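# Swing the locker door fully open without slamming it

## Task

Swing the locker door open to its furthest stop and leave it resting there on its own, without the robot holding it. Do not fling or slam it open, and keep the robot upright and level the whole time. When finished, release the door and back the robot away from it.

## Robot and tools

ROBOT. TidyBot++ has one arm. It is a mobile base on four powered casters, 0.54 m long, 0.50 m wide and 0.38 m high. On top sits a seven-joint arm with a two-finger gripper. The shoulder is 0.12 m ahead of the base centre and 0.68 m above the floor. Arm segments are 0.42 m (upper arm), 0.31 m (forearm) and 0.31 m (hand, measured from wrist to the hand point). At the start the arm is folded with the hand pointing down. The folded hand reaches up to 0.08 m past the front of the base, and the elbow can be up to 1.15 m high. There are two cameras: base_camera on the base, and wrist_camera, which looks along the hand.

FRAMES. The base frame has its origin on the floor below the base centre, with x forward, y to the left and z up. hand_pose is reported in this frame. It is the point between the finger pads; its z axis runs out along the fingers and its y axis is the closing direction. The odometry frame is the base frame as it was when the scene began. Heading is positive to the left, within -3.142 to 3.142. base_odometry counts wheel turns, so wheel slip shows up as travel, and it drifts a few cm and degrees over many moves. base_tilt is in degrees, positive when leaning forward or to the right.

execute_actions. "actions" is a list holding one action, or none. An empty list just reports the state and images. An action may contain:
- "base": exactly one relative move, measured from where the base last reported itself. {"translate_m": d} drives forward (+) or back, -2 to 2 m. {"strafe_m": d} slides left (+) or right, -2 to 2 m. {"rotate_rad": d} turns in place, counter-clockwise seen from above is +, -6.3 to 6.3.
- "joints": absolute targets, keyed by name, all in radians except the gripper. joint_1_rad: any angle, turns the whole arm about the vertical, and + is clockwise from above, opposite to rotate_rad. joint_2_rad: shoulder, -2.249 to 2.249. joint_3_rad: any angle. joint_4_rad: elbow, -2.579 to 2.579. joint_5_rad: any angle. joint_6_rad: wrist, -2.099 to 2.099. joint_7_rad: any angle; with the hand pointing down, + is counter-clockwise from above, and at 1.57 the fingers open toward the robot's left and right. gripper_pos: 0 is fully open, with a pad gap of about 85 mm times (1 - value), and 1 is closed, squeezing with roughly 100 N per finger. The "any angle" joints take the short way round, so for big turns send steps smaller than half a turn. Done tolerances are 0.039 rad for joints 1-4, 0.056 rad for joints 5-7 and 0.03 for the gripper.
- "speeds": optional top-speed caps for this action only. translate_m and strafe_m take 0.05 to 0.5 m/s; rotate_rad takes 0.1 to 1.57 rad/s. The defaults are the maxima. A base move that would need more than 8.667 s at its top speed is refused.

"cameras" lists base_camera, wrist_camera or all. Omitting it gives all, and [] gives none. Any unknown key or out-of-range value makes the whole call refused, and nothing moves. Motions in one action start together. A joint or base you leave out may keep pushing toward its earlier target.

ARM GEOMETRY. With joint_1_rad=0, joint_3_rad=3.14 and joint_5_rad=0, the arm stays in the vertical plane through base x. Measure each segment's angle from vertical, with forward lean positive: upper = j2, forearm = j2 - j4, hand = j2 - j4 - j6. The hand's forward offset from the shoulder is the sum of length times sin(angle), and its height is the sum of length times cos(angle). From 3.14, raising j3 swings a forward-bent forearm to the right, and raising j5 swings a forward-bent hand to the right. A hand pointing down reaches no higher than about 0.94 m, and only close to the base.

RESULTS. base_status and joint_status report how each motion ended:
- "done": reached. For the base this only means the wheels turned, so it can still be short.
- "off_target": the motion stopped short and may still be pushing.
- "contact_stop" or "time_out": the motion holds where it stopped.
- "joint command not followed" with a "cause:" line: the arm targets were withheld, usually because the arm would hit itself. Joints then show "not_followed" and may be retried on later actions.
- For the gripper, "off_target" at 1 means something is held.
- on_its_own describes motion you did not command.
- motor_effort gives the percentage of maximum effort, with the peak in brackets. It is noisy and offset.
- "ARM HIT" means the arm struck the base or itself.
- A torque fault freezes the arm for 10 s and skips the rest of the call. Limits are 104.5 N m for joints 1-4 and 51.3 N m for joints 5-7.
- MOTOR HOT warns of heating. An OVER-TEMPERATURE FAULT lets the arm sag, shown as limit_stop_at_motor_heat.
If a result reports a stop, later calls in the same reply are skipped.

ACCURACY. Friction leaves the hand a cm or two off target. Resending the same target does nothing. To correct, send each joint its last command plus (wanted angle minus read angle). Trust the camera images over hand_pose.

OTHER TOOLS. wait {"seconds": 0-10} commands nothing and returns the state. zoom_image {"camera", "region": [x0,y0,x1,y1]} enlarges part of the latest image, at most 504x504 px. read_manual returns only licence text. finished_scene {"scene": n} ends the current scene permanently; call it only after the door is open, released and stays put.

AVOID. Do not push the door open fast; use low speeds so it does not slam. Do not drive the base while the arm is snagged above about 0.8 m, because the robot can tip. A sideways pull on a raised hand can lift wheels; retracting the arm or backing off rights the robot. A blocked base keeps shoving until it times out. Avoid driving the arm into things, since that causes torque faults. When finished, open the gripper and move the arm and base clear of the door.

Each tool is called after "Emit:" as name([rows], argument=value, ...), one row to a line, values as JSON.

## Session

Emit:
execute_actions(actions=[])

Scene clock: 0.00 s.
base_odometry: x=+0.000 y=+0.000 heading=+0.000 (m, m, rad; odometry frame)
base_tilt: forward=+0.1 right=-0.4 (deg)
base_status: not commanded
joint_positions: joint_1_rad=+0.055 joint_2_rad=-0.318 joint_3_rad=+3.182 joint_4_rad=-2.533 joint_5_rad=+0.012 joint_6_rad=-0.920 joint_7_rad=+1.583 gripper_pos=+0.000
joint_status: not commanded
motor_effort: joint_1_rad=+1 joint_2_rad=+1 joint_3_rad=+0 joint_4_rad=+9 joint_5_rad=+0 joint_6_rad=-2 joint_7_rad=-1 (%)
hand_pose: x=+0.2406 y=-0.0118 z=+0.5814 quat_wxyz=(-0.001, +0.999, -0.038, +0.003) (m; base frame)
pictures: base_camera, wrist_camera
Images, in order (width x height): base_camera 644x364, wrist_camera 644x476.

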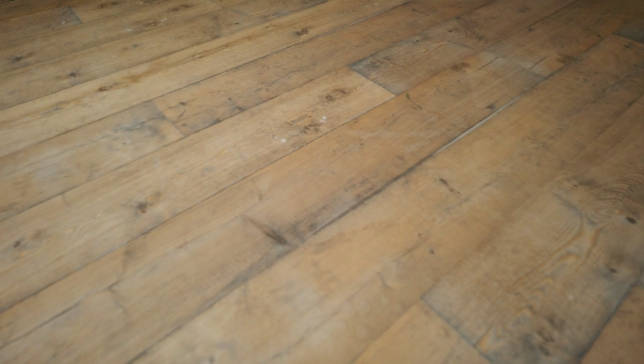

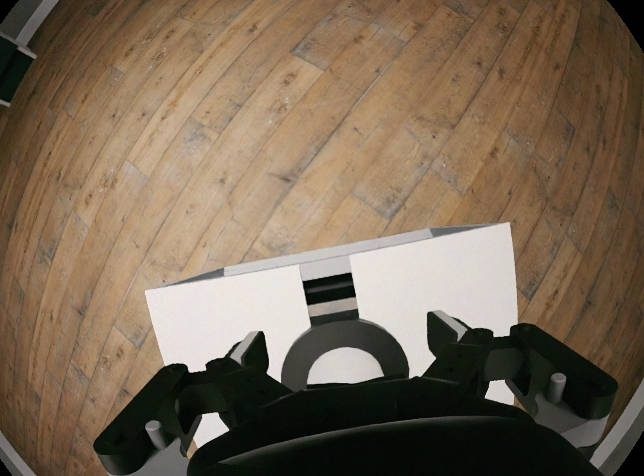

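Emit:
execute_actions([
  {"base":{"rotate_rad":0.9},"joints":{"joint_1_rad":0,"joint_3_rad":3.14,"joint_5_rad":0,"joint_6_rad":0.64,"joint_7_rad":1.57}},
])

Scene clock: 1.90 s.
base_odometry: x=+0.000 y=+0.000 heading=+0.899 (m, m, rad; odometry frame)
base_tilt: forward=+0.1 right=-0.4 (deg)
base_status: done
joint_positions: joint_1_rad=+0.009 joint_2_rad=-0.318 joint_3_rad=+3.148 joint_4_rad=-2.533 joint_5_rad=+0.012 joint_6_rad=+0.617 joint_7_rad=+1.583 gripper_pos=+0.000
joint_status: all done
motor_effort: joint_1_rad=+1(2) joint_2_rad=-7(7) joint_3_rad=+0(1) joint_4_rad=+19(19) joint_5_rad=+0(0) joint_6_rad=+9(9) joint_7_rad=-1(2) (%)
hand_pose: x=+0.5500 y=-0.0033 z=+0.8837 quat_wxyz=(+0.010, +0.717, +0.004, +0.697) (m; base frame)
pictures: base_camera, wrist_camera
Images, in order (width x height): base_camera 644x364, wrist_camera 644x476.

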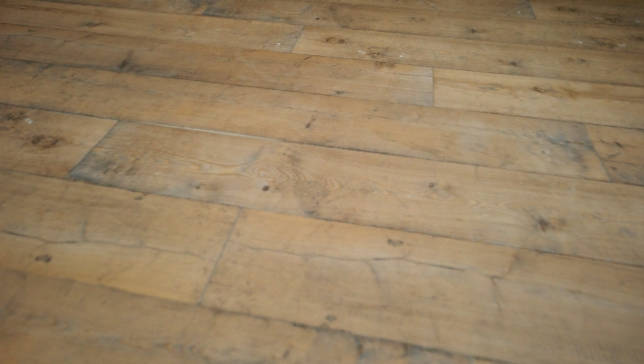

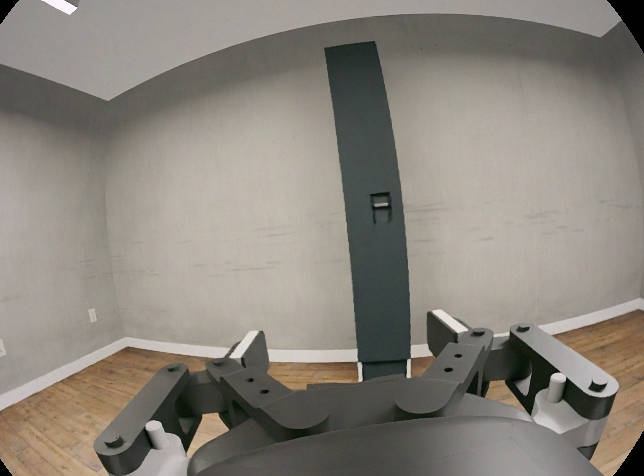

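Emit:
execute_actions([
  {"base":{"rotate_rad":-0.17}},
])

Emit:
execute_actions([
  {"base":{"translate_m":0.6}},
])

Emit:
zoom_image(camera="wrist_camera", region=[220,60,480,300])

Scene clock: 3.00 s.
base_odometry: x=+0.000 y=+0.000 heading=+0.730 (m, m, rad; odometry frame)
base_tilt: forward=+0.1 right=-0.4 (deg)
base_status: done
joint_positions: joint_1_rad=+0.008 joint_2_rad=-0.318 joint_3_rad=+3.146 joint_4_rad=-2.533 joint_5_rad=+0.012 joint_6_rad=+0.617 joint_7_rad=+1.583 gripper_pos=+0.000
joint_status: not commanded
motor_effort: joint_1_rad=+1(0) joint_2_rad=-7(7) joint_3_rad=+0(1) joint_4_rad=+19(19) joint_5_rad=+0(1) joint_6_rad=+9(8) joint_7_rad=-2(1) (%)
hand_pose: x=+0.5500 y=-0.0021 z=+0.8837 quat_wxyz=(+0.009, +0.717, +0.005, +0.697) (m; base frame)
pictures: base_camera, wrist_camera
Images, in order (width x height): base_camera 644x364, wrist_camera 644x476.

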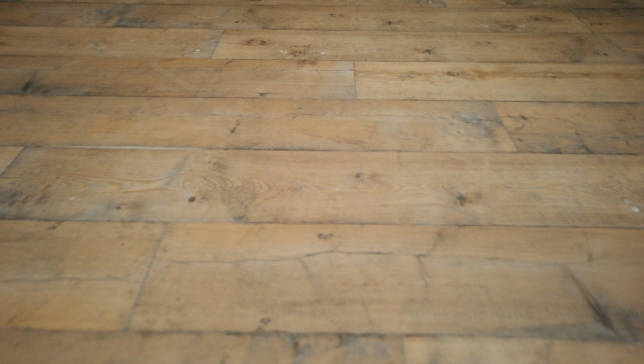

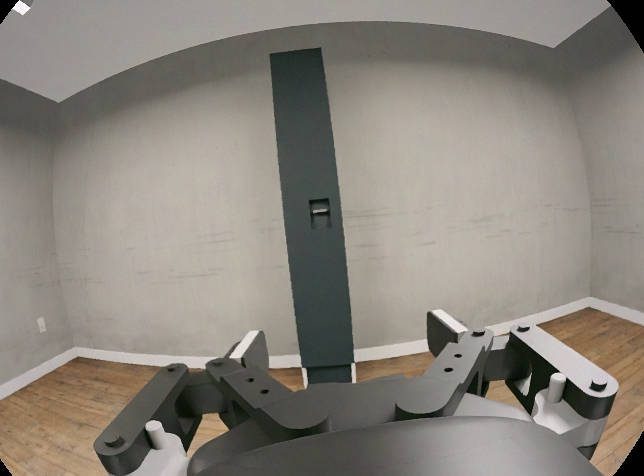

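Scene clock: 5.57 s.
base_odometry: x=+0.447 y=+0.401 heading=+0.731 (m, m, rad; odometry frame)
base_tilt: forward=+0.1 right=-0.4 (deg)
base_status: done
joint_positions: joint_1_rad=+0.008 joint_2_rad=-0.318 joint_3_rad=+3.146 joint_4_rad=-2.533 joint_5_rad=+0.012 joint_6_rad=+0.617 joint_7_rad=+1.583 gripper_pos=+0.000
joint_status: not commanded
motor_effort: joint_1_rad=+1(0) joint_2_rad=-6(10) joint_3_rad=+0(1) joint_4_rad=+19(20) joint_5_rad=+0(0) joint_6_rad=+8(9) joint_7_rad=-2(1) (%)
hand_pose: x=+0.5499 y=-0.0020 z=+0.8840 quat_wxyz=(+0.009, +0.717, +0.005, +0.697) (m; base frame)
pictures: base_camera, wrist_camera
Images, in order (width x height): base_camera 644x364, wrist_camera 644x476.

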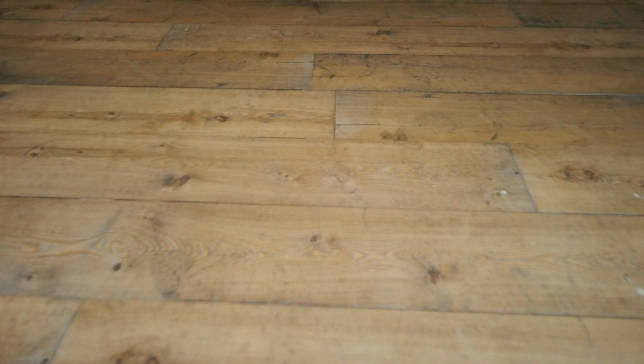

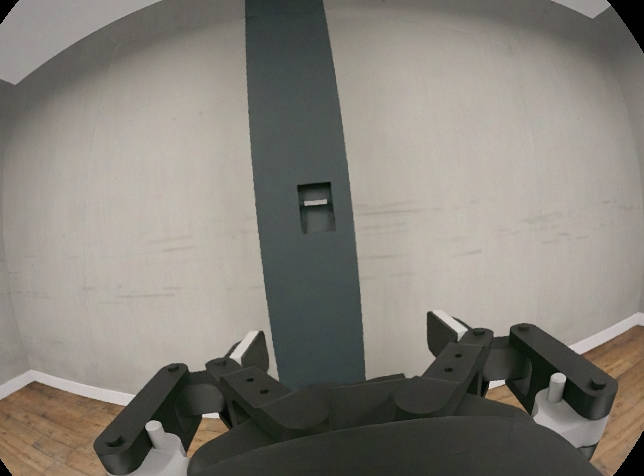

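Region (220, 60, 480, 300) of wrist_camera's 644x476 image, scaled by 1.938; it fills the top 465 rows of this view, and the rest is white.

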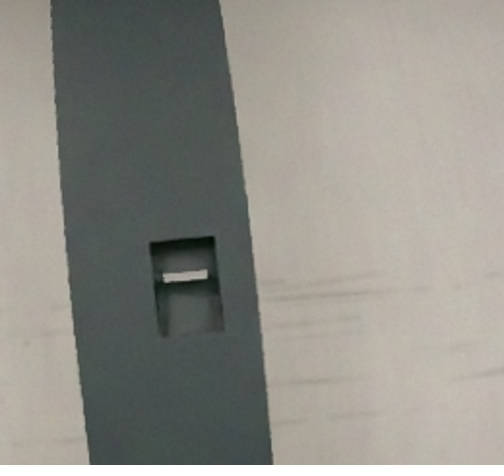

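Emit:
execute_actions([
  {"base":{"translate_m":0.4},"joints":{"joint_2_rad":-0.1,"joint_4_rad":-1.94,"joint_6_rad":0.27,"gripper_pos":0.5}},
])

Emit:
execute_actions([
  {"joints":{"joint_7_rad":0}},
], cameras=["wrist_camera"])

Scene clock: 7.87 s.
base_odometry: x=+0.744 y=+0.668 heading=+0.732 (m, m, rad; odometry frame)
base_tilt: forward=+0.1 right=-0.3 (deg)
base_status: done
joint_positions: joint_1_rad=+0.008 joint_2_rad=-0.099 joint_3_rad=+3.146 joint_4_rad=-1.964 joint_5_rad=+0.012 joint_6_rad=+0.315 joint_7_rad=+1.583 gripper_pos=+0.500
joint_status: all done
motor_effort: joint_1_rad=+1(1) joint_2_rad=-18(22) joint_3_rad=+0(0) joint_4_rad=+22(21) joint_5_rad=+0(0) joint_6_rad=+8(9) joint_7_rad=-1(2) (%)
hand_pose: x=+0.6895 y=-0.0047 z=+1.0156 quat_wxyz=(+0.011, +0.700, +0.005, +0.714) (m; base frame)
pictures: base_camera, wrist_camera
Images, in order (width x height): base_camera 644x364, wrist_camera 644x476.

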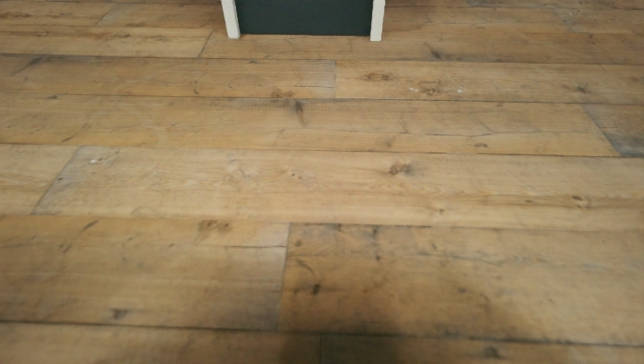

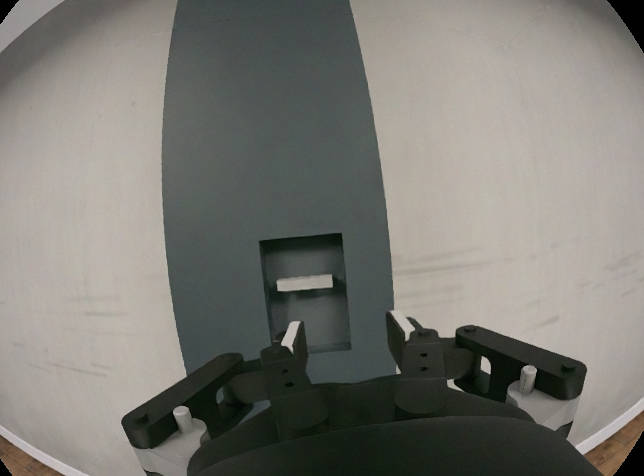

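Scene clock: 9.67 s.
base_odometry: x=+0.744 y=+0.668 heading=+0.732 (m, m, rad; odometry frame)
base_tilt: forward=+0.1 right=-0.4 (deg)
base_status: not commanded
joint_positions: joint_1_rad=+0.008 joint_2_rad=-0.099 joint_3_rad=+3.146 joint_4_rad=-1.964 joint_5_rad=+0.012 joint_6_rad=+0.315 joint_7_rad=+0.009 gripper_pos=+0.500
joint_status: all done
motor_effort: joint_1_rad=+1(1) joint_2_rad=-19(20) joint_3_rad=+0(0) joint_4_rad=+22(22) joint_5_rad=+1(0) joint_6_rad=+9(9) joint_7_rad=-1(0) (%)
hand_pose: x=+0.6895 y=-0.0047 z=+1.0156 quat_wxyz=(-0.498, +0.498, -0.492, +0.512) (m; base frame)
pictures: wrist_camera
Images, in order (width x height): wrist_camera 644x476.

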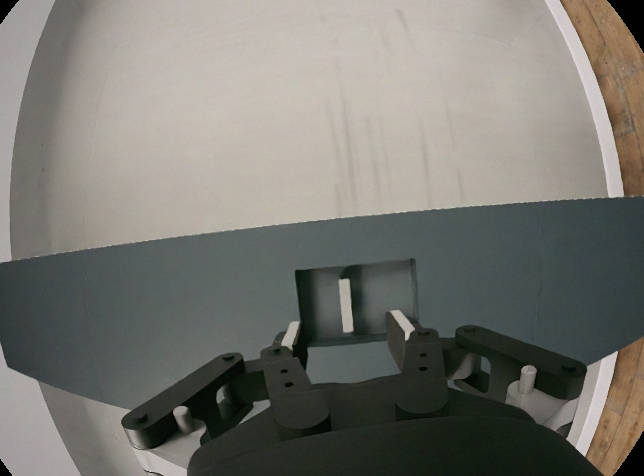

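Emit:
execute_actions([
  {"base":{"strafe_m":0.045}},
], cameras=[])

Emit:
execute_actions([
  {"base":{"translate_m":0.19}},
])

Scene clock: 10.73 s.
base_odometry: x=+0.714 y=+0.702 heading=+0.731 (m, m, rad; odometry frame)
base_tilt: forward=+0.1 right=-0.4 (deg)
base_status: done
joint_positions: joint_1_rad=+0.003 joint_2_rad=-0.099 joint_3_rad=+3.140 joint_4_rad=-1.964 joint_5_rad=+0.012 joint_6_rad=+0.314 joint_7_rad=+0.009 gripper_pos=+0.500
joint_status: not commanded
motor_effort: joint_1_rad=+1(1) joint_2_rad=-19(20) joint_3_rad=+0(2) joint_4_rad=+22(22) joint_5_rad=+0(0) joint_6_rad=+9(9) joint_7_rad=-2(1) (%)
hand_pose: x=+0.6895 y=+0.0017 z=+1.0155 quat_wxyz=(-0.500, +0.501, -0.489, +0.510) (m; base frame)
pictures: none
No camera images: the call's "cameras" was empty. Leave "cameras" out to get every camera's image.

Scene clock: 12.33 s.
base_odometry: x=+0.856 y=+0.829 heading=+0.732 (m, m, rad; odometry frame)
base_tilt: forward=+0.1 right=-0.4 (deg)
base_status: done
joint_positions: joint_1_rad=+0.003 joint_2_rad=-0.095 joint_3_rad=+3.140 joint_4_rad=-1.963 joint_5_rad=+0.012 joint_6_rad=+0.313 joint_7_rad=+0.009 gripper_pos=+0.500
joint_status: not commanded
motor_effort: joint_1_rad=+1(0) joint_2_rad=-19(23) joint_3_rad=+0(1) joint_4_rad=+22(23) joint_5_rad=+0(1) joint_6_rad=+9(9) joint_7_rad=-1(1) (%)
hand_pose: x=+0.6911 y=+0.0016 z=+1.0134 quat_wxyz=(-0.499, +0.502, -0.491, +0.508) (m; base frame)
pictures: base_camera, wrist_camera
Images, in order (width x height): base_camera 644x364, wrist_camera 644x476.

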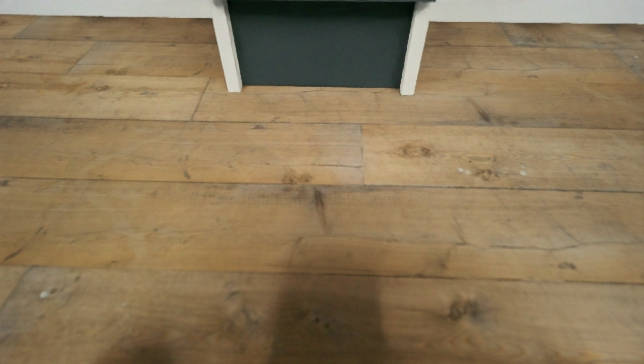

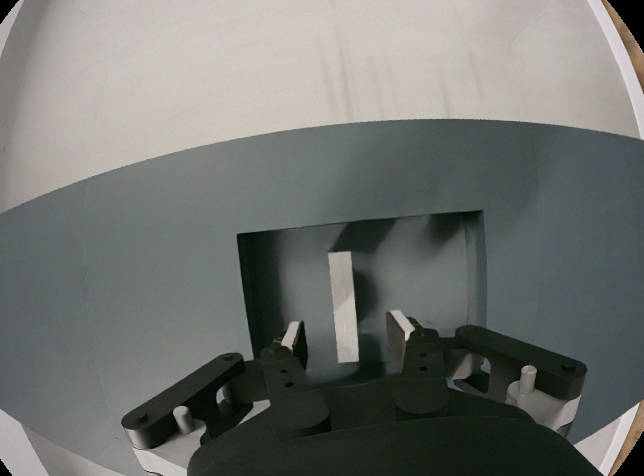

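Emit:
execute_actions([
  {"base":{"translate_m":0.04},"speeds":{"translate_m":0.08}},
], cameras=["wrist_camera"])

Emit:
execute_actions([
  {"joints":{"gripper_pos":1}},
], cameras=["wrist_camera"])

Emit:
execute_actions([
  {"joints":{"joint_4_rad":-1.84,"joint_6_rad":0.2}},
], cameras=["wrist_camera"])

Scene clock: 13.47 s.
base_odometry: x=+0.885 y=+0.856 heading=+0.732 (m, m, rad; odometry frame)
base_tilt: forward=+0.1 right=-0.4 (deg)
base_status: done
joint_positions: joint_1_rad=+0.003 joint_2_rad=-0.097 joint_3_rad=+3.140 joint_4_rad=-1.963 joint_5_rad=+0.012 joint_6_rad=+0.313 joint_7_rad=+0.009 gripper_pos=+0.500
joint_status: not commanded
motor_effort: joint_1_rad=+1(1) joint_2_rad=-19(23) joint_3_rad=+0(1) joint_4_rad=+22(22) joint_5_rad=+0(0) joint_6_rad=+8(9) joint_7_rad=-1(1) (%)
hand_pose: x=+0.6901 y=+0.0016 z=+1.0150 quat_wxyz=(-0.500, +0.501, -0.490, +0.509) (m; base frame)
pictures: wrist_camera
Images, in order (width x height): wrist_camera 644x476.

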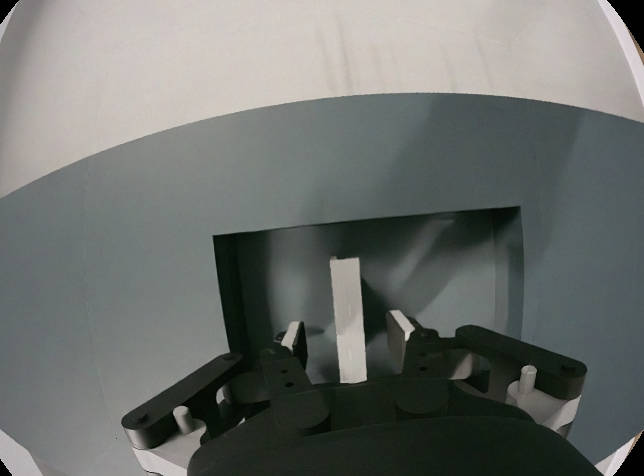

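Scene clock: 14.30 s.
base_odometry: x=+0.885 y=+0.856 heading=+0.732 (m, m, rad; odometry frame)
base_tilt: forward=+0.1 right=-0.4 (deg)
base_status: not commanded
joint_positions: joint_1_rad=+0.003 joint_2_rad=-0.098 joint_3_rad=+3.140 joint_4_rad=-1.963 joint_5_rad=+0.012 joint_6_rad=+0.308 joint_7_rad=+0.009 gripper_pos=+0.886
joint_status: gripper_pos off_target (ended at +0.886, target +1.000)
motor_effort: joint_1_rad=+1(1) joint_2_rad=-20(22) joint_3_rad=+0(0) joint_4_rad=+22(28) joint_5_rad=+1(2) joint_6_rad=+9(13) joint_7_rad=+0(1) (%)
hand_pose: x=+0.6898 y=+0.0016 z=+1.0140 quat_wxyz=(-0.499, +0.502, -0.491, +0.508) (m; base frame)
pictures: wrist_camera
Images, in order (width x height): wrist_camera 644x476.

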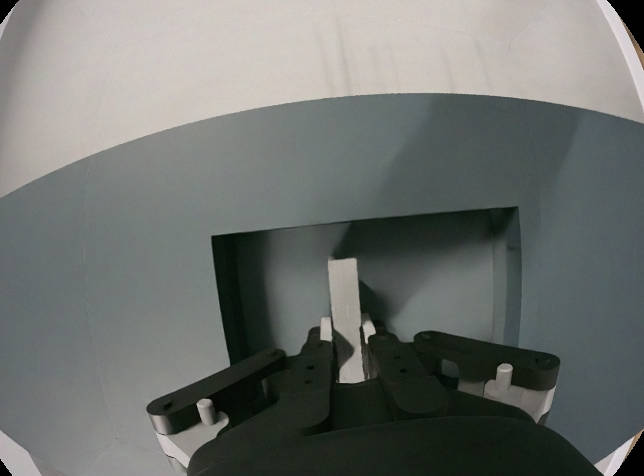

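Scene clock: 15.20 s.
base_odometry: x=+0.885 y=+0.856 heading=+0.732 (m, m, rad; odometry frame)
base_tilt: forward=+0.1 right=-0.4 (deg)
base_status: not commanded
joint_positions: joint_1_rad=+0.003 joint_2_rad=-0.107 joint_3_rad=+3.140 joint_4_rad=-1.926 joint_5_rad=+0.012 joint_6_rad=+0.220 joint_7_rad=+0.009 gripper_pos=+0.886
joint_status: joint_4_rad off_target (ended at -1.926, target -1.840); the others done
motor_effort: joint_1_rad=+2(3) joint_2_rad=-16(20) joint_3_rad=+2(2) joint_4_rad=+32(32) joint_5_rad=+2(2) joint_6_rad=+12(13) joint_7_rad=+0(1) (%)
hand_pose: x=+0.6901 y=+0.0016 z=+1.0141 quat_wxyz=(-0.488, +0.513, -0.501, +0.498) (m; base frame)
pictures: wrist_camera
Images, in order (width x height): wrist_camera 644x476.

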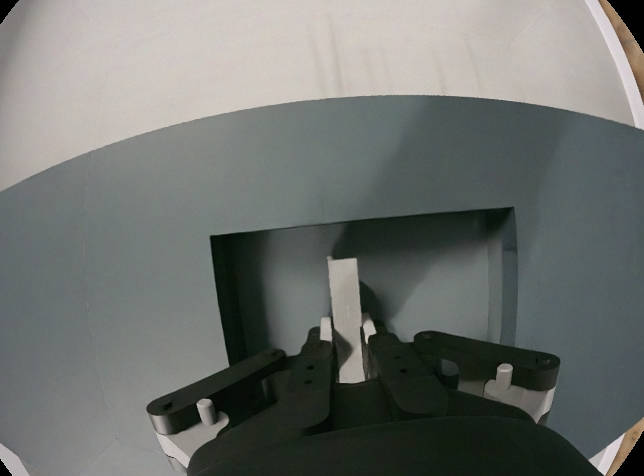

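Soft arm; tips also press the back. More lift.

Emit:
execute_actions([
  {"joints":{"joint_2_rad":-0.22,"joint_4_rad":-1.78,"joint_6_rad":0.32}},
], cameras=["wrist_camera"])

Emit:
execute_actions([
  {"base":{"translate_m":-0.04},"speeds":{"translate_m":0.06}},
])

Scene clock: 16.23 s.
base_odometry: x=+0.885 y=+0.856 heading=+0.732 (m, m, rad; odometry frame)
base_tilt: forward=+0.1 right=-0.4 (deg)
base_status: not commanded
joint_positions: joint_1_rad=+0.003 joint_2_rad=-0.114 joint_3_rad=+3.140 joint_4_rad=-1.902 joint_5_rad=+0.012 joint_6_rad=+0.217 joint_7_rad=+0.009 gripper_pos=+0.886
joint_status: joint_2_rad off_target (ended at -0.114, target -0.220); joint_4_rad off_target (ended at -1.902, target -1.780); joint_6_rad off_target (ended at +0.217, target +0.320)
motor_effort: joint_1_rad=+2(2) joint_2_rad=-39(39) joint_3_rad=+1(2) joint_4_rad=+43(45) joint_5_rad=+2(2) joint_6_rad=+25(28) joint_7_rad=+0(1) (%)
hand_pose: x=+0.6895 y=+0.0016 z=+1.0316 quat_wxyz=(-0.495, +0.506, -0.495, +0.505) (m; base frame)
pictures: wrist_camera
Images, in order (width x height): wrist_camera 644x476.

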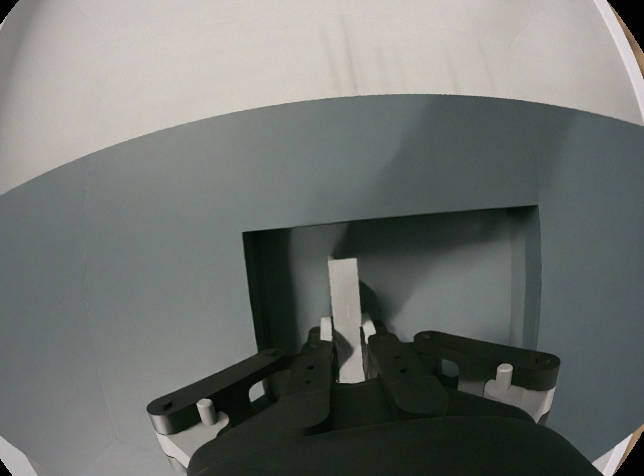

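Scene clock: 17.40 s.
base_odometry: x=+0.855 y=+0.829 heading=+0.731 (m, m, rad; odometry frame)
base_tilt: forward=+0.1 right=-0.4 (deg)
base_status: done
joint_positions: joint_1_rad=-0.001 joint_2_rad=-0.106 joint_3_rad=+3.138 joint_4_rad=-1.895 joint_5_rad=+0.012 joint_6_rad=+0.217 joint_7_rad=+0.009 gripper_pos=+0.886
joint_status: not commanded
motor_effort: joint_1_rad=+2(4) joint_2_rad=-43(45) joint_3_rad=+1(3) joint_4_rad=+41(46) joint_5_rad=+2(2) joint_6_rad=+24(27) joint_7_rad=+1(1) (%)
hand_pose: x=+0.6928 y=+0.0050 z=+1.0317 quat_wxyz=(-0.496, +0.507, -0.493, +0.503) (m; base frame)
pictures: base_camera, wrist_camera
Images, in order (width x height): base_camera 644x364, wrist_camera 644x476.

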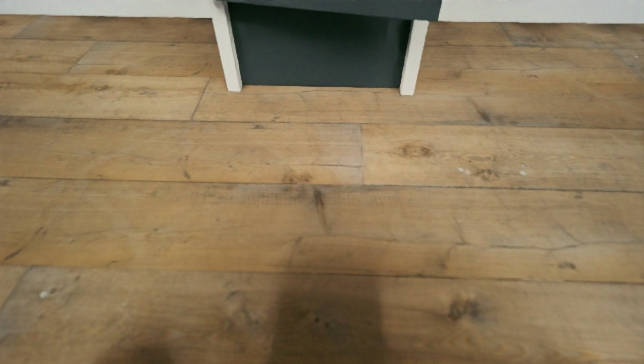

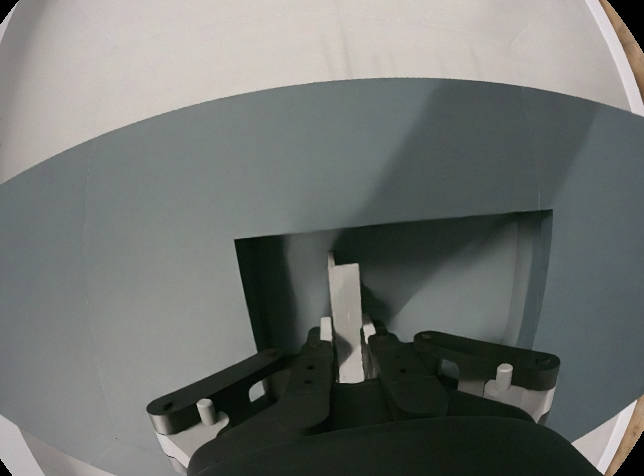

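Opening. Relax the lift and keep pulling.

Emit:
execute_actions([
  {"base":{"translate_m":-0.075},"speeds":{"translate_m":0.07},"joints":{"joint_1_rad":-0.05,"joint_2_rad":-0.12,"joint_4_rad":-1.94,"joint_6_rad":0.28}},
])

Scene clock: 19.20 s.
base_odometry: x=+0.800 y=+0.779 heading=+0.731 (m, m, rad; odometry frame)
base_tilt: forward=+0.1 right=-0.4 (deg)
base_status: done
joint_positions: joint_1_rad=-0.052 joint_2_rad=-0.088 joint_3_rad=+3.136 joint_4_rad=-1.921 joint_5_rad=+0.012 joint_6_rad=+0.246 joint_7_rad=+0.009 gripper_pos=+0.886
joint_status: all done
motor_effort: joint_1_rad=+2(4) joint_2_rad=-28(45) joint_3_rad=+0(3) joint_4_rad=+21(42) joint_5_rad=+3(4) joint_6_rad=+8(23) joint_7_rad=+1(1) (%)
hand_pose: x=+0.6957 y=+0.0358 z=+1.0140 quat_wxyz=(-0.505, +0.524, -0.483, +0.486) (m; base frame)
pictures: base_camera, wrist_camera
Images, in order (width x height): base_camera 644x364, wrist_camera 644x476.

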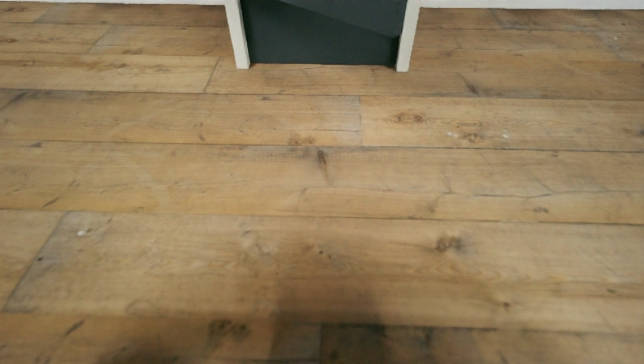

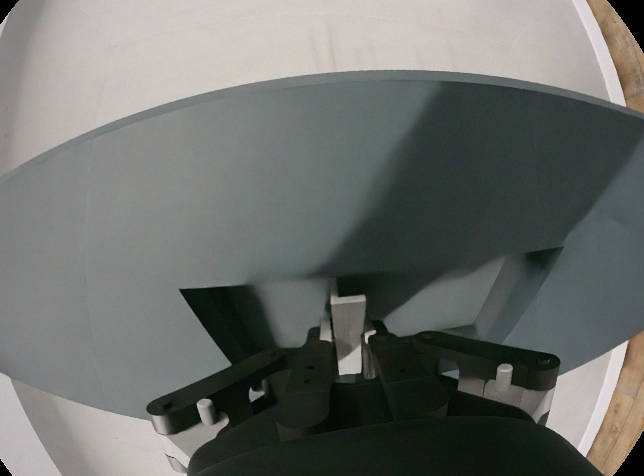

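Emit:
execute_actions([
  {"joints":{"gripper_pos":0.55}},
], cameras=[])

Emit:
execute_actions([
  {"base":{"translate_m":-0.13}},
], cameras=["wrist_camera"])

Emit:
execute_actions([
  {"base":{"strafe_m":-0.15},"joints":{"gripper_pos":1}},
])

Scene clock: 20.13 s.
base_odometry: x=+0.800 y=+0.779 heading=+0.731 (m, m, rad; odometry frame)
base_tilt: forward=+0.1 right=-0.4 (deg)
base_status: not commanded
joint_positions: joint_1_rad=-0.052 joint_2_rad=-0.113 joint_3_rad=+3.136 joint_4_rad=-1.923 joint_5_rad=+0.012 joint_6_rad=+0.246 joint_7_rad=+0.009 gripper_pos=+0.550
joint_status: all done
motor_effort: joint_1_rad=+1(2) joint_2_rad=-20(29) joint_3_rad=+0(1) joint_4_rad=+22(26) joint_5_rad=+0(3) joint_6_rad=+9(13) joint_7_rad=-1(1) (%)
hand_pose: x=+0.6872 y=+0.0354 z=+1.0274 quat_wxyz=(-0.511, +0.518, -0.478, +0.492) (m; base frame)
pictures: none
No camera images: the call's "cameras" was empty. Leave "cameras" out to get every camera's image.

Scene clock: 21.50 s.
base_odometry: x=+0.703 y=+0.693 heading=+0.731 (m, m, rad; odometry frame)
base_tilt: forward=+0.1 right=-0.4 (deg)
base_status: done
joint_positions: joint_1_rad=-0.052 joint_2_rad=-0.124 joint_3_rad=+3.136 joint_4_rad=-1.923 joint_5_rad=+0.012 joint_6_rad=+0.246 joint_7_rad=+0.009 gripper_pos=+0.550
joint_status: not commanded
motor_effort: joint_1_rad=+1(0) joint_2_rad=-19(24) joint_3_rad=+0(0) joint_4_rad=+22(23) joint_5_rad=+0(0) joint_6_rad=+9(9) joint_7_rad=-1(2) (%)
hand_pose: x=+0.6832 y=+0.0352 z=+1.0337 quat_wxyz=(-0.514, +0.515, -0.475, +0.494) (m; base frame)
pictures: wrist_camera
Images, in order (width x height): wrist_camera 644x476.

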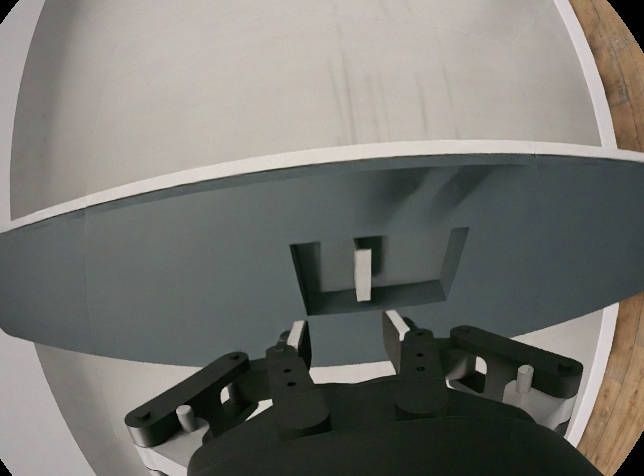

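Scene clock: 22.97 s.
base_odometry: x=+0.803 y=+0.581 heading=+0.731 (m, m, rad; odometry frame)
base_tilt: forward=+0.1 right=-0.3 (deg)
base_status: done
joint_positions: joint_1_rad=-0.050 joint_2_rad=-0.124 joint_3_rad=+3.141 joint_4_rad=-1.923 joint_5_rad=+0.012 joint_6_rad=+0.246 joint_7_rad=+0.009 gripper_pos=+0.999
joint_status: all done
motor_effort: joint_1_rad=+1(2) joint_2_rad=-19(19) joint_3_rad=-1(2) joint_4_rad=+22(22) joint_5_rad=+1(0) joint_6_rad=+8(9) joint_7_rad=-1(1) (%)
hand_pose: x=+0.6835 y=+0.0311 z=+1.0337 quat_wxyz=(-0.513, +0.514, -0.477, +0.496) (m; base frame)
pictures: base_camera, wrist_camera
Images, in order (width x height): base_camera 644x364, wrist_camera 644x476.

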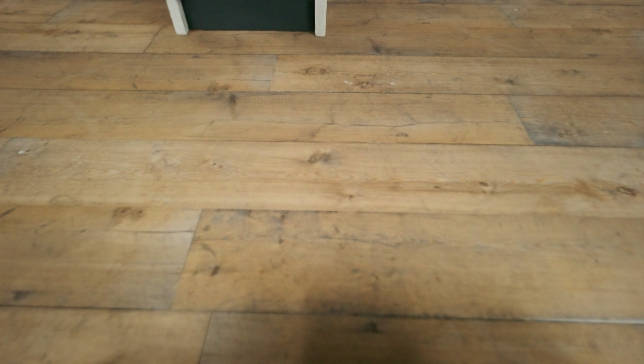

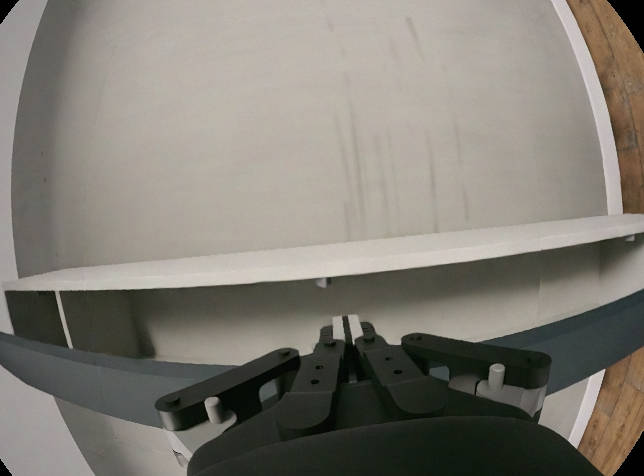

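Emit:
execute_actions([
  {"base":{"strafe_m":-0.27},"joints":{"joint_1_rad":-0.5,"joint_4_rad":-2.4,"joint_6_rad":0.72}},
], cameras=[])

Emit:
execute_actions([
  {"base":{"translate_m":0.25}},
])

Emit:
execute_actions([
  {"base":{"strafe_m":0.3},"speeds":{"strafe_m":0.1}},
])

Scene clock: 25.07 s.
base_odometry: x=+0.983 y=+0.379 heading=+0.731 (m, m, rad; odometry frame)
base_tilt: forward=+0.1 right=-0.4 (deg)
base_status: done
joint_positions: joint_1_rad=-0.488 joint_2_rad=-0.124 joint_3_rad=+3.141 joint_4_rad=-2.377 joint_5_rad=+0.012 joint_6_rad=+0.674 joint_7_rad=+0.009 gripper_pos=+0.999
joint_status: all done
motor_effort: joint_1_rad=+1(3) joint_2_rad=-15(21) joint_3_rad=+0(1) joint_4_rad=+19(22) joint_5_rad=+0(0) joint_6_rad=+9(10) joint_7_rad=-1(1) (%)
hand_pose: x=+0.5616 y=+0.2395 z=+0.8987 quat_wxyz=(-0.602, +0.613, -0.358, +0.366) (m; base frame)
pictures: none
No camera images: the call's "cameras" was empty. Leave "cameras" out to get every camera's image.

Scene clock: 26.83 s.
base_odometry: x=+1.170 y=+0.546 heading=+0.731 (m, m, rad; odometry frame)
base_tilt: forward=+0.1 right=-0.4 (deg)
base_status: done
joint_positions: joint_1_rad=-0.489 joint_2_rad=-0.119 joint_3_rad=+3.141 joint_4_rad=-2.378 joint_5_rad=+0.012 joint_6_rad=+0.676 joint_7_rad=+0.009 gripper_pos=+0.999
joint_status: not commanded
motor_effort: joint_1_rad=+1(0) joint_2_rad=-14(17) joint_3_rad=+0(0) joint_4_rad=+18(19) joint_5_rad=+0(0) joint_6_rad=+9(9) joint_7_rad=-1(1) (%)
hand_pose: x=+0.5622 y=+0.2405 z=+0.8963 quat_wxyz=(-0.601, +0.615, -0.358, +0.365) (m; base frame)
pictures: base_camera, wrist_camera
Images, in order (width x height): base_camera 644x364, wrist_camera 644x476.

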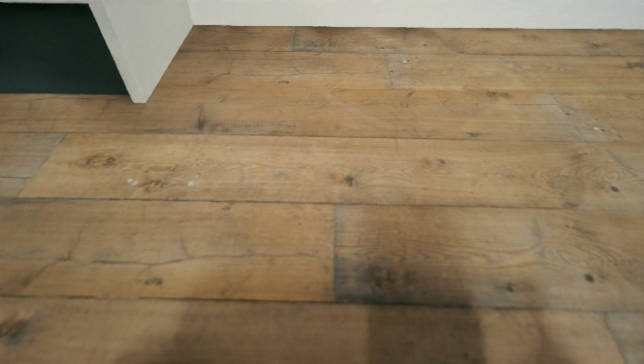

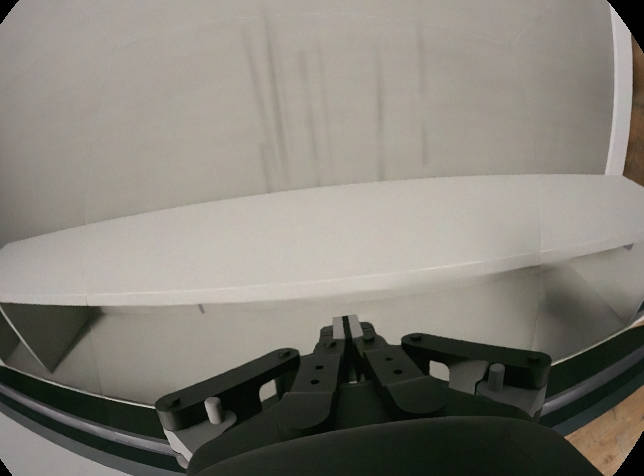

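Scene clock: 30.40 s.
base_odometry: x=+0.970 y=+0.769 heading=+0.730 (m, m, rad; odometry frame)
base_tilt: forward=+0.0 right=-0.3 (deg)
base_status: done
joint_positions: joint_1_rad=-0.473 joint_2_rad=-0.254 joint_3_rad=+3.162 joint_4_rad=-2.505 joint_5_rad=-0.007 joint_6_rad=+0.691 joint_7_rad=+0.009 gripper_pos=+0.999
joint_status: not commanded
motor_effort: joint_1_rad=-2(16) joint_2_rad=+17(24) joint_3_rad=-3(16) joint_4_rad=+40(47) joint_5_rad=+2(8) joint_6_rad=+9(10) joint_7_rad=+0(1) (%)
hand_pose: x=+0.5240 y=+0.1963 z=+0.8945 quat_wxyz=(-0.602, +0.595, -0.375, +0.377) (m; base frame)
pictures: base_camera, wrist_camera
Images, in order (width x height): base_camera 644x364, wrist_camera 644x476.

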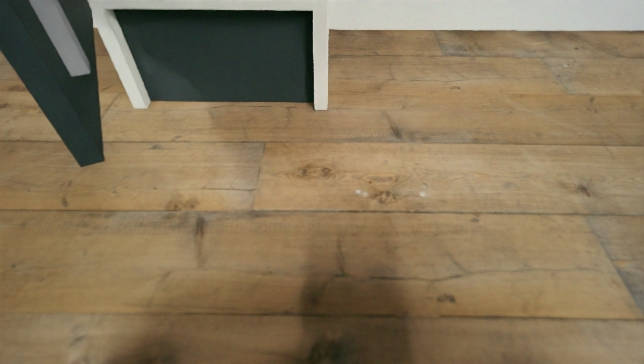

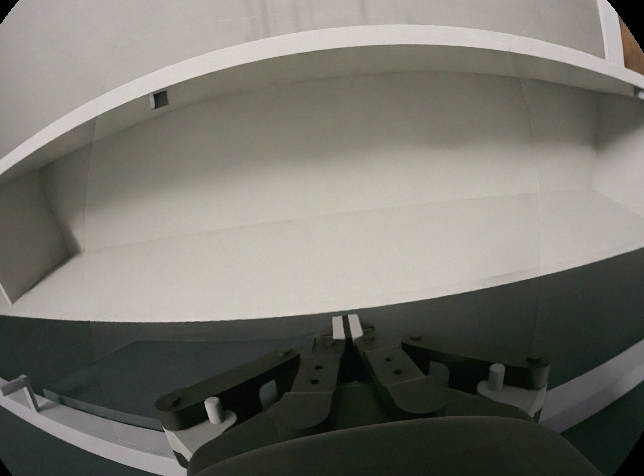

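Palm is caught; back off to unload.

Emit:
execute_actions([
  {"base":{"translate_m":-0.09},"speeds":{"translate_m":0.08}},
])

Emit:
execute_actions([
  {"base":{"strafe_m":0.15},"speeds":{"strafe_m":0.07}},
])

Scene clock: 32.60 s.
base_odometry: x=+0.902 y=+0.709 heading=+0.730 (m, m, rad; odometry frame)
base_tilt: forward=+0.1 right=-0.4 (deg)
base_status: done
joint_positions: joint_1_rad=-0.490 joint_2_rad=-0.120 joint_3_rad=+3.149 joint_4_rad=-2.417 joint_5_rad=-0.007 joint_6_rad=+0.691 joint_7_rad=+0.009 gripper_pos=+0.999
joint_status: not commanded
motor_effort: joint_1_rad=+1(4) joint_2_rad=-15(16) joint_3_rad=+0(5) joint_4_rad=+18(40) joint_5_rad=+0(5) joint_6_rad=+8(9) joint_7_rad=-1(0) (%)
hand_pose: x=+0.5583 y=+0.2301 z=+0.8795 quat_wxyz=(-0.593, +0.616, -0.373, +0.361) (m; base frame)
pictures: base_camera, wrist_camera
Images, in order (width x height): base_camera 644x364, wrist_camera 644x476.

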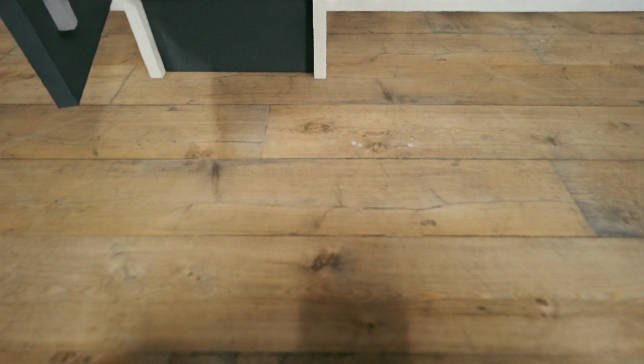

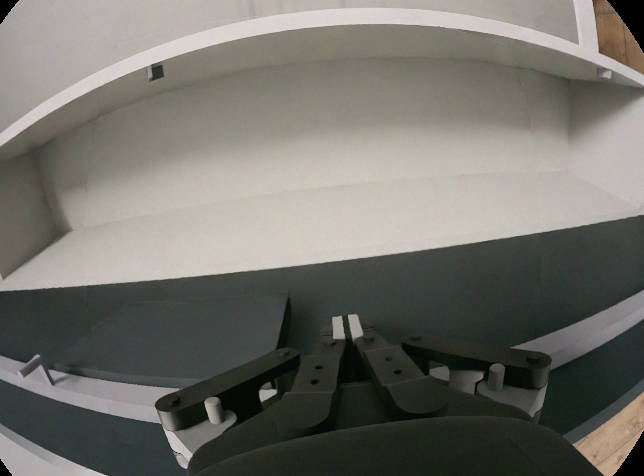

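Scene clock: 35.23 s.
base_odometry: x=+0.802 y=+0.821 heading=+0.730 (m, m, rad; odometry frame)
base_tilt: forward=+0.1 right=-0.4 (deg)
base_status: done
joint_positions: joint_1_rad=-0.492 joint_2_rad=-0.120 joint_3_rad=+3.147 joint_4_rad=-2.417 joint_5_rad=-0.007 joint_6_rad=+0.691 joint_7_rad=+0.009 gripper_pos=+0.999
joint_status: not commanded
motor_effort: joint_1_rad=+1(3) joint_2_rad=-14(16) joint_3_rad=+0(4) joint_4_rad=+18(19) joint_5_rad=+0(2) joint_6_rad=+8(9) joint_7_rad=-1(1) (%)
hand_pose: x=+0.5574 y=+0.2316 z=+0.8796 quat_wxyz=(-0.593, +0.616, -0.372, +0.361) (m; base frame)
pictures: base_camera, wrist_camera
Images, in order (width x height): base_camera 644x364, wrist_camera 644x476.

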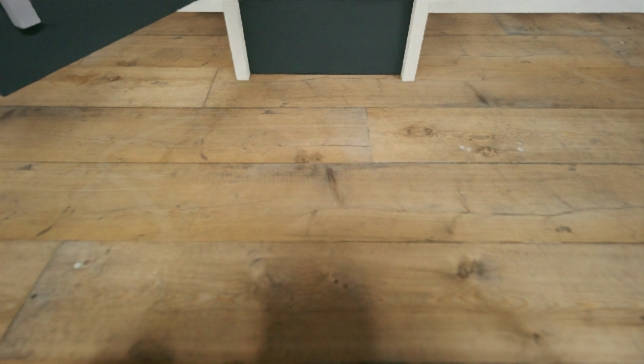

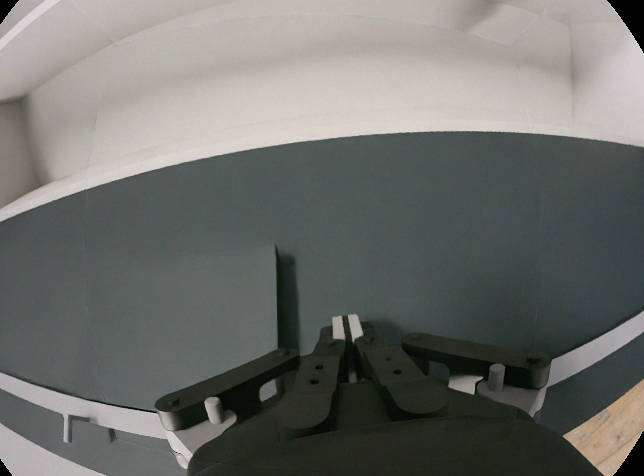

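Emit:
execute_actions([
  {"base":{"strafe_m":0.06},"speeds":{"strafe_m":0.07}},
], cameras=[])

Emit:
execute_actions([
  {"base":{"translate_m":0.13},"speeds":{"translate_m":0.06}},
])

Scene clock: 36.70 s.
base_odometry: x=+0.762 y=+0.866 heading=+0.731 (m, m, rad; odometry frame)
base_tilt: forward=+0.1 right=-0.4 (deg)
base_status: done
joint_positions: joint_1_rad=-0.493 joint_2_rad=-0.120 joint_3_rad=+3.146 joint_4_rad=-2.417 joint_5_rad=-0.007 joint_6_rad=+0.691 joint_7_rad=+0.009 gripper_pos=+0.999
joint_status: not commanded
motor_effort: joint_1_rad=+1(4) joint_2_rad=-14(16) joint_3_rad=-1(5) joint_4_rad=+18(22) joint_5_rad=+0(4) joint_6_rad=+8(9) joint_7_rad=-1(1) (%)
hand_pose: x=+0.5568 y=+0.2326 z=+0.8796 quat_wxyz=(-0.594, +0.617, -0.371, +0.360) (m; base frame)
pictures: none
No camera images: the call's "cameras" was empty. Leave "cameras" out to get every camera's image.

Scene clock: 39.33 s.
base_odometry: x=+0.858 y=+0.953 heading=+0.731 (m, m, rad; odometry frame)
base_tilt: forward=+0.1 right=-0.4 (deg)
base_status: done
joint_positions: joint_1_rad=-0.493 joint_2_rad=-0.120 joint_3_rad=+3.146 joint_4_rad=-2.417 joint_5_rad=-0.007 joint_6_rad=+0.691 joint_7_rad=+0.009 gripper_pos=+0.999
joint_status: not commanded
motor_effort: joint_1_rad=+0(0) joint_2_rad=-14(16) joint_3_rad=+0(0) joint_4_rad=+18(20) joint_5_rad=+0(1) joint_6_rad=+8(10) joint_7_rad=-1(1) (%)
hand_pose: x=+0.5568 y=+0.2327 z=+0.8796 quat_wxyz=(-0.594, +0.617, -0.371, +0.360) (m; base frame)
pictures: base_camera, wrist_camera
Images, in order (width x height): base_camera 644x364, wrist_camera 644x476.

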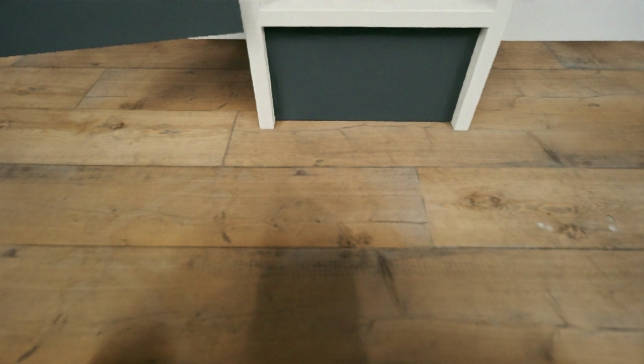

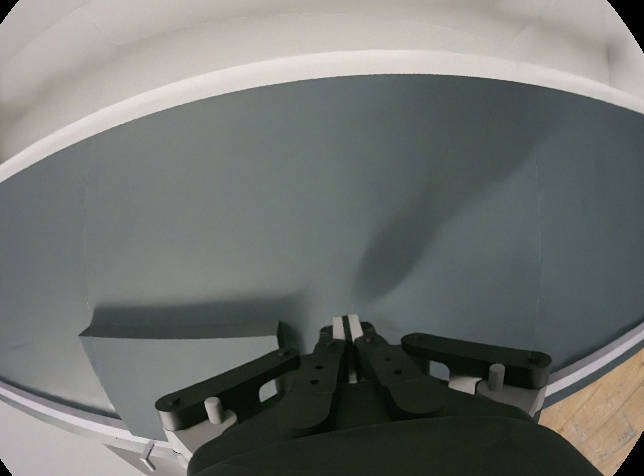

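Emit:
execute_actions([
  {"base":{"translate_m":0.06},"speeds":{"translate_m":0.05}},
])

Scene clock: 41.00 s.
base_odometry: x=+0.903 y=+0.993 heading=+0.731 (m, m, rad; odometry frame)
base_tilt: forward=+0.1 right=-0.4 (deg)
base_status: done
joint_positions: joint_1_rad=-0.505 joint_2_rad=-0.171 joint_3_rad=+3.130 joint_4_rad=-2.459 joint_5_rad=-0.007 joint_6_rad=+0.691 joint_7_rad=+0.009 gripper_pos=+0.999
joint_status: not commanded
motor_effort: joint_1_rad=+4(5) joint_2_rad=-2(16) joint_3_rad=+3(4) joint_4_rad=+30(34) joint_5_rad=-2(2) joint_6_rad=+9(11) joint_7_rad=-1(1) (%)
hand_pose: x=+0.5331 y=+0.2358 z=+0.8818 quat_wxyz=(-0.601, +0.619, -0.360, +0.354) (m; base frame)
pictures: base_camera, wrist_camera
Images, in order (width x height): base_camera 644x364, wrist_camera 644x476.

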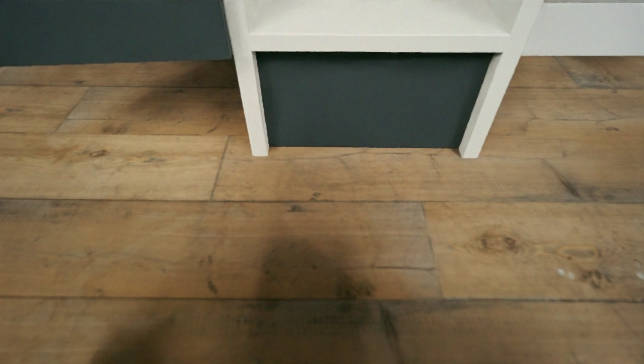

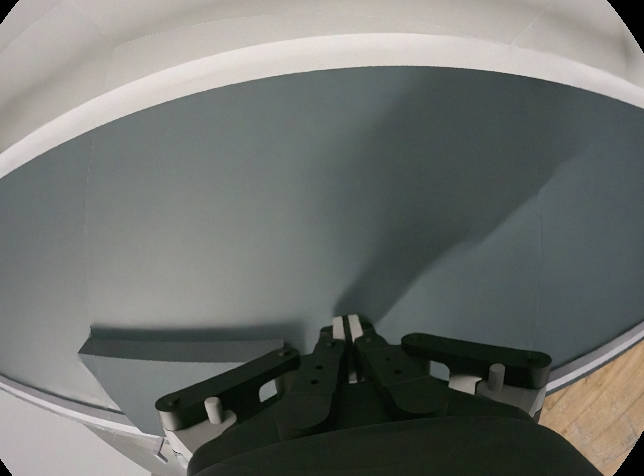

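Emit:
execute_actions([
  {"base":{"translate_m":-0.45}},
])

Emit:
finished_scene(scene=1)

Scene clock: 43.47 s.
base_odometry: x=+0.567 y=+0.692 heading=+0.731 (m, m, rad; odometry frame)
base_tilt: forward=+0.1 right=-0.4 (deg)
base_status: done
joint_positions: joint_1_rad=-0.504 joint_2_rad=-0.122 joint_3_rad=+3.137 joint_4_rad=-2.410 joint_5_rad=-0.007 joint_6_rad=+0.691 joint_7_rad=+0.009 gripper_pos=+0.999
joint_status: not commanded
motor_effort: joint_1_rad=+1(4) joint_2_rad=-14(17) joint_3_rad=+0(3) joint_4_rad=+18(29) joint_5_rad=+0(1) joint_6_rad=+8(10) joint_7_rad=-1(1) (%)
hand_pose: x=+0.5529 y=+0.2419 z=+0.8844 quat_wxyz=(-0.600, +0.618, -0.363, +0.356) (m; base frame)
pictures: base_camera, wrist_camera
Images, in order (width x height): base_camera 644x364, wrist_camera 644x476.

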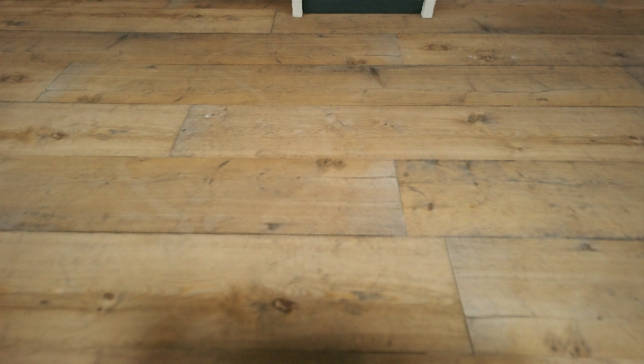

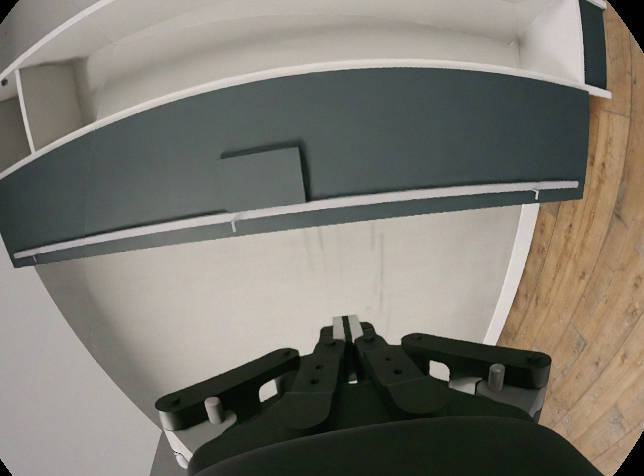

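The scene is finished: the task was done.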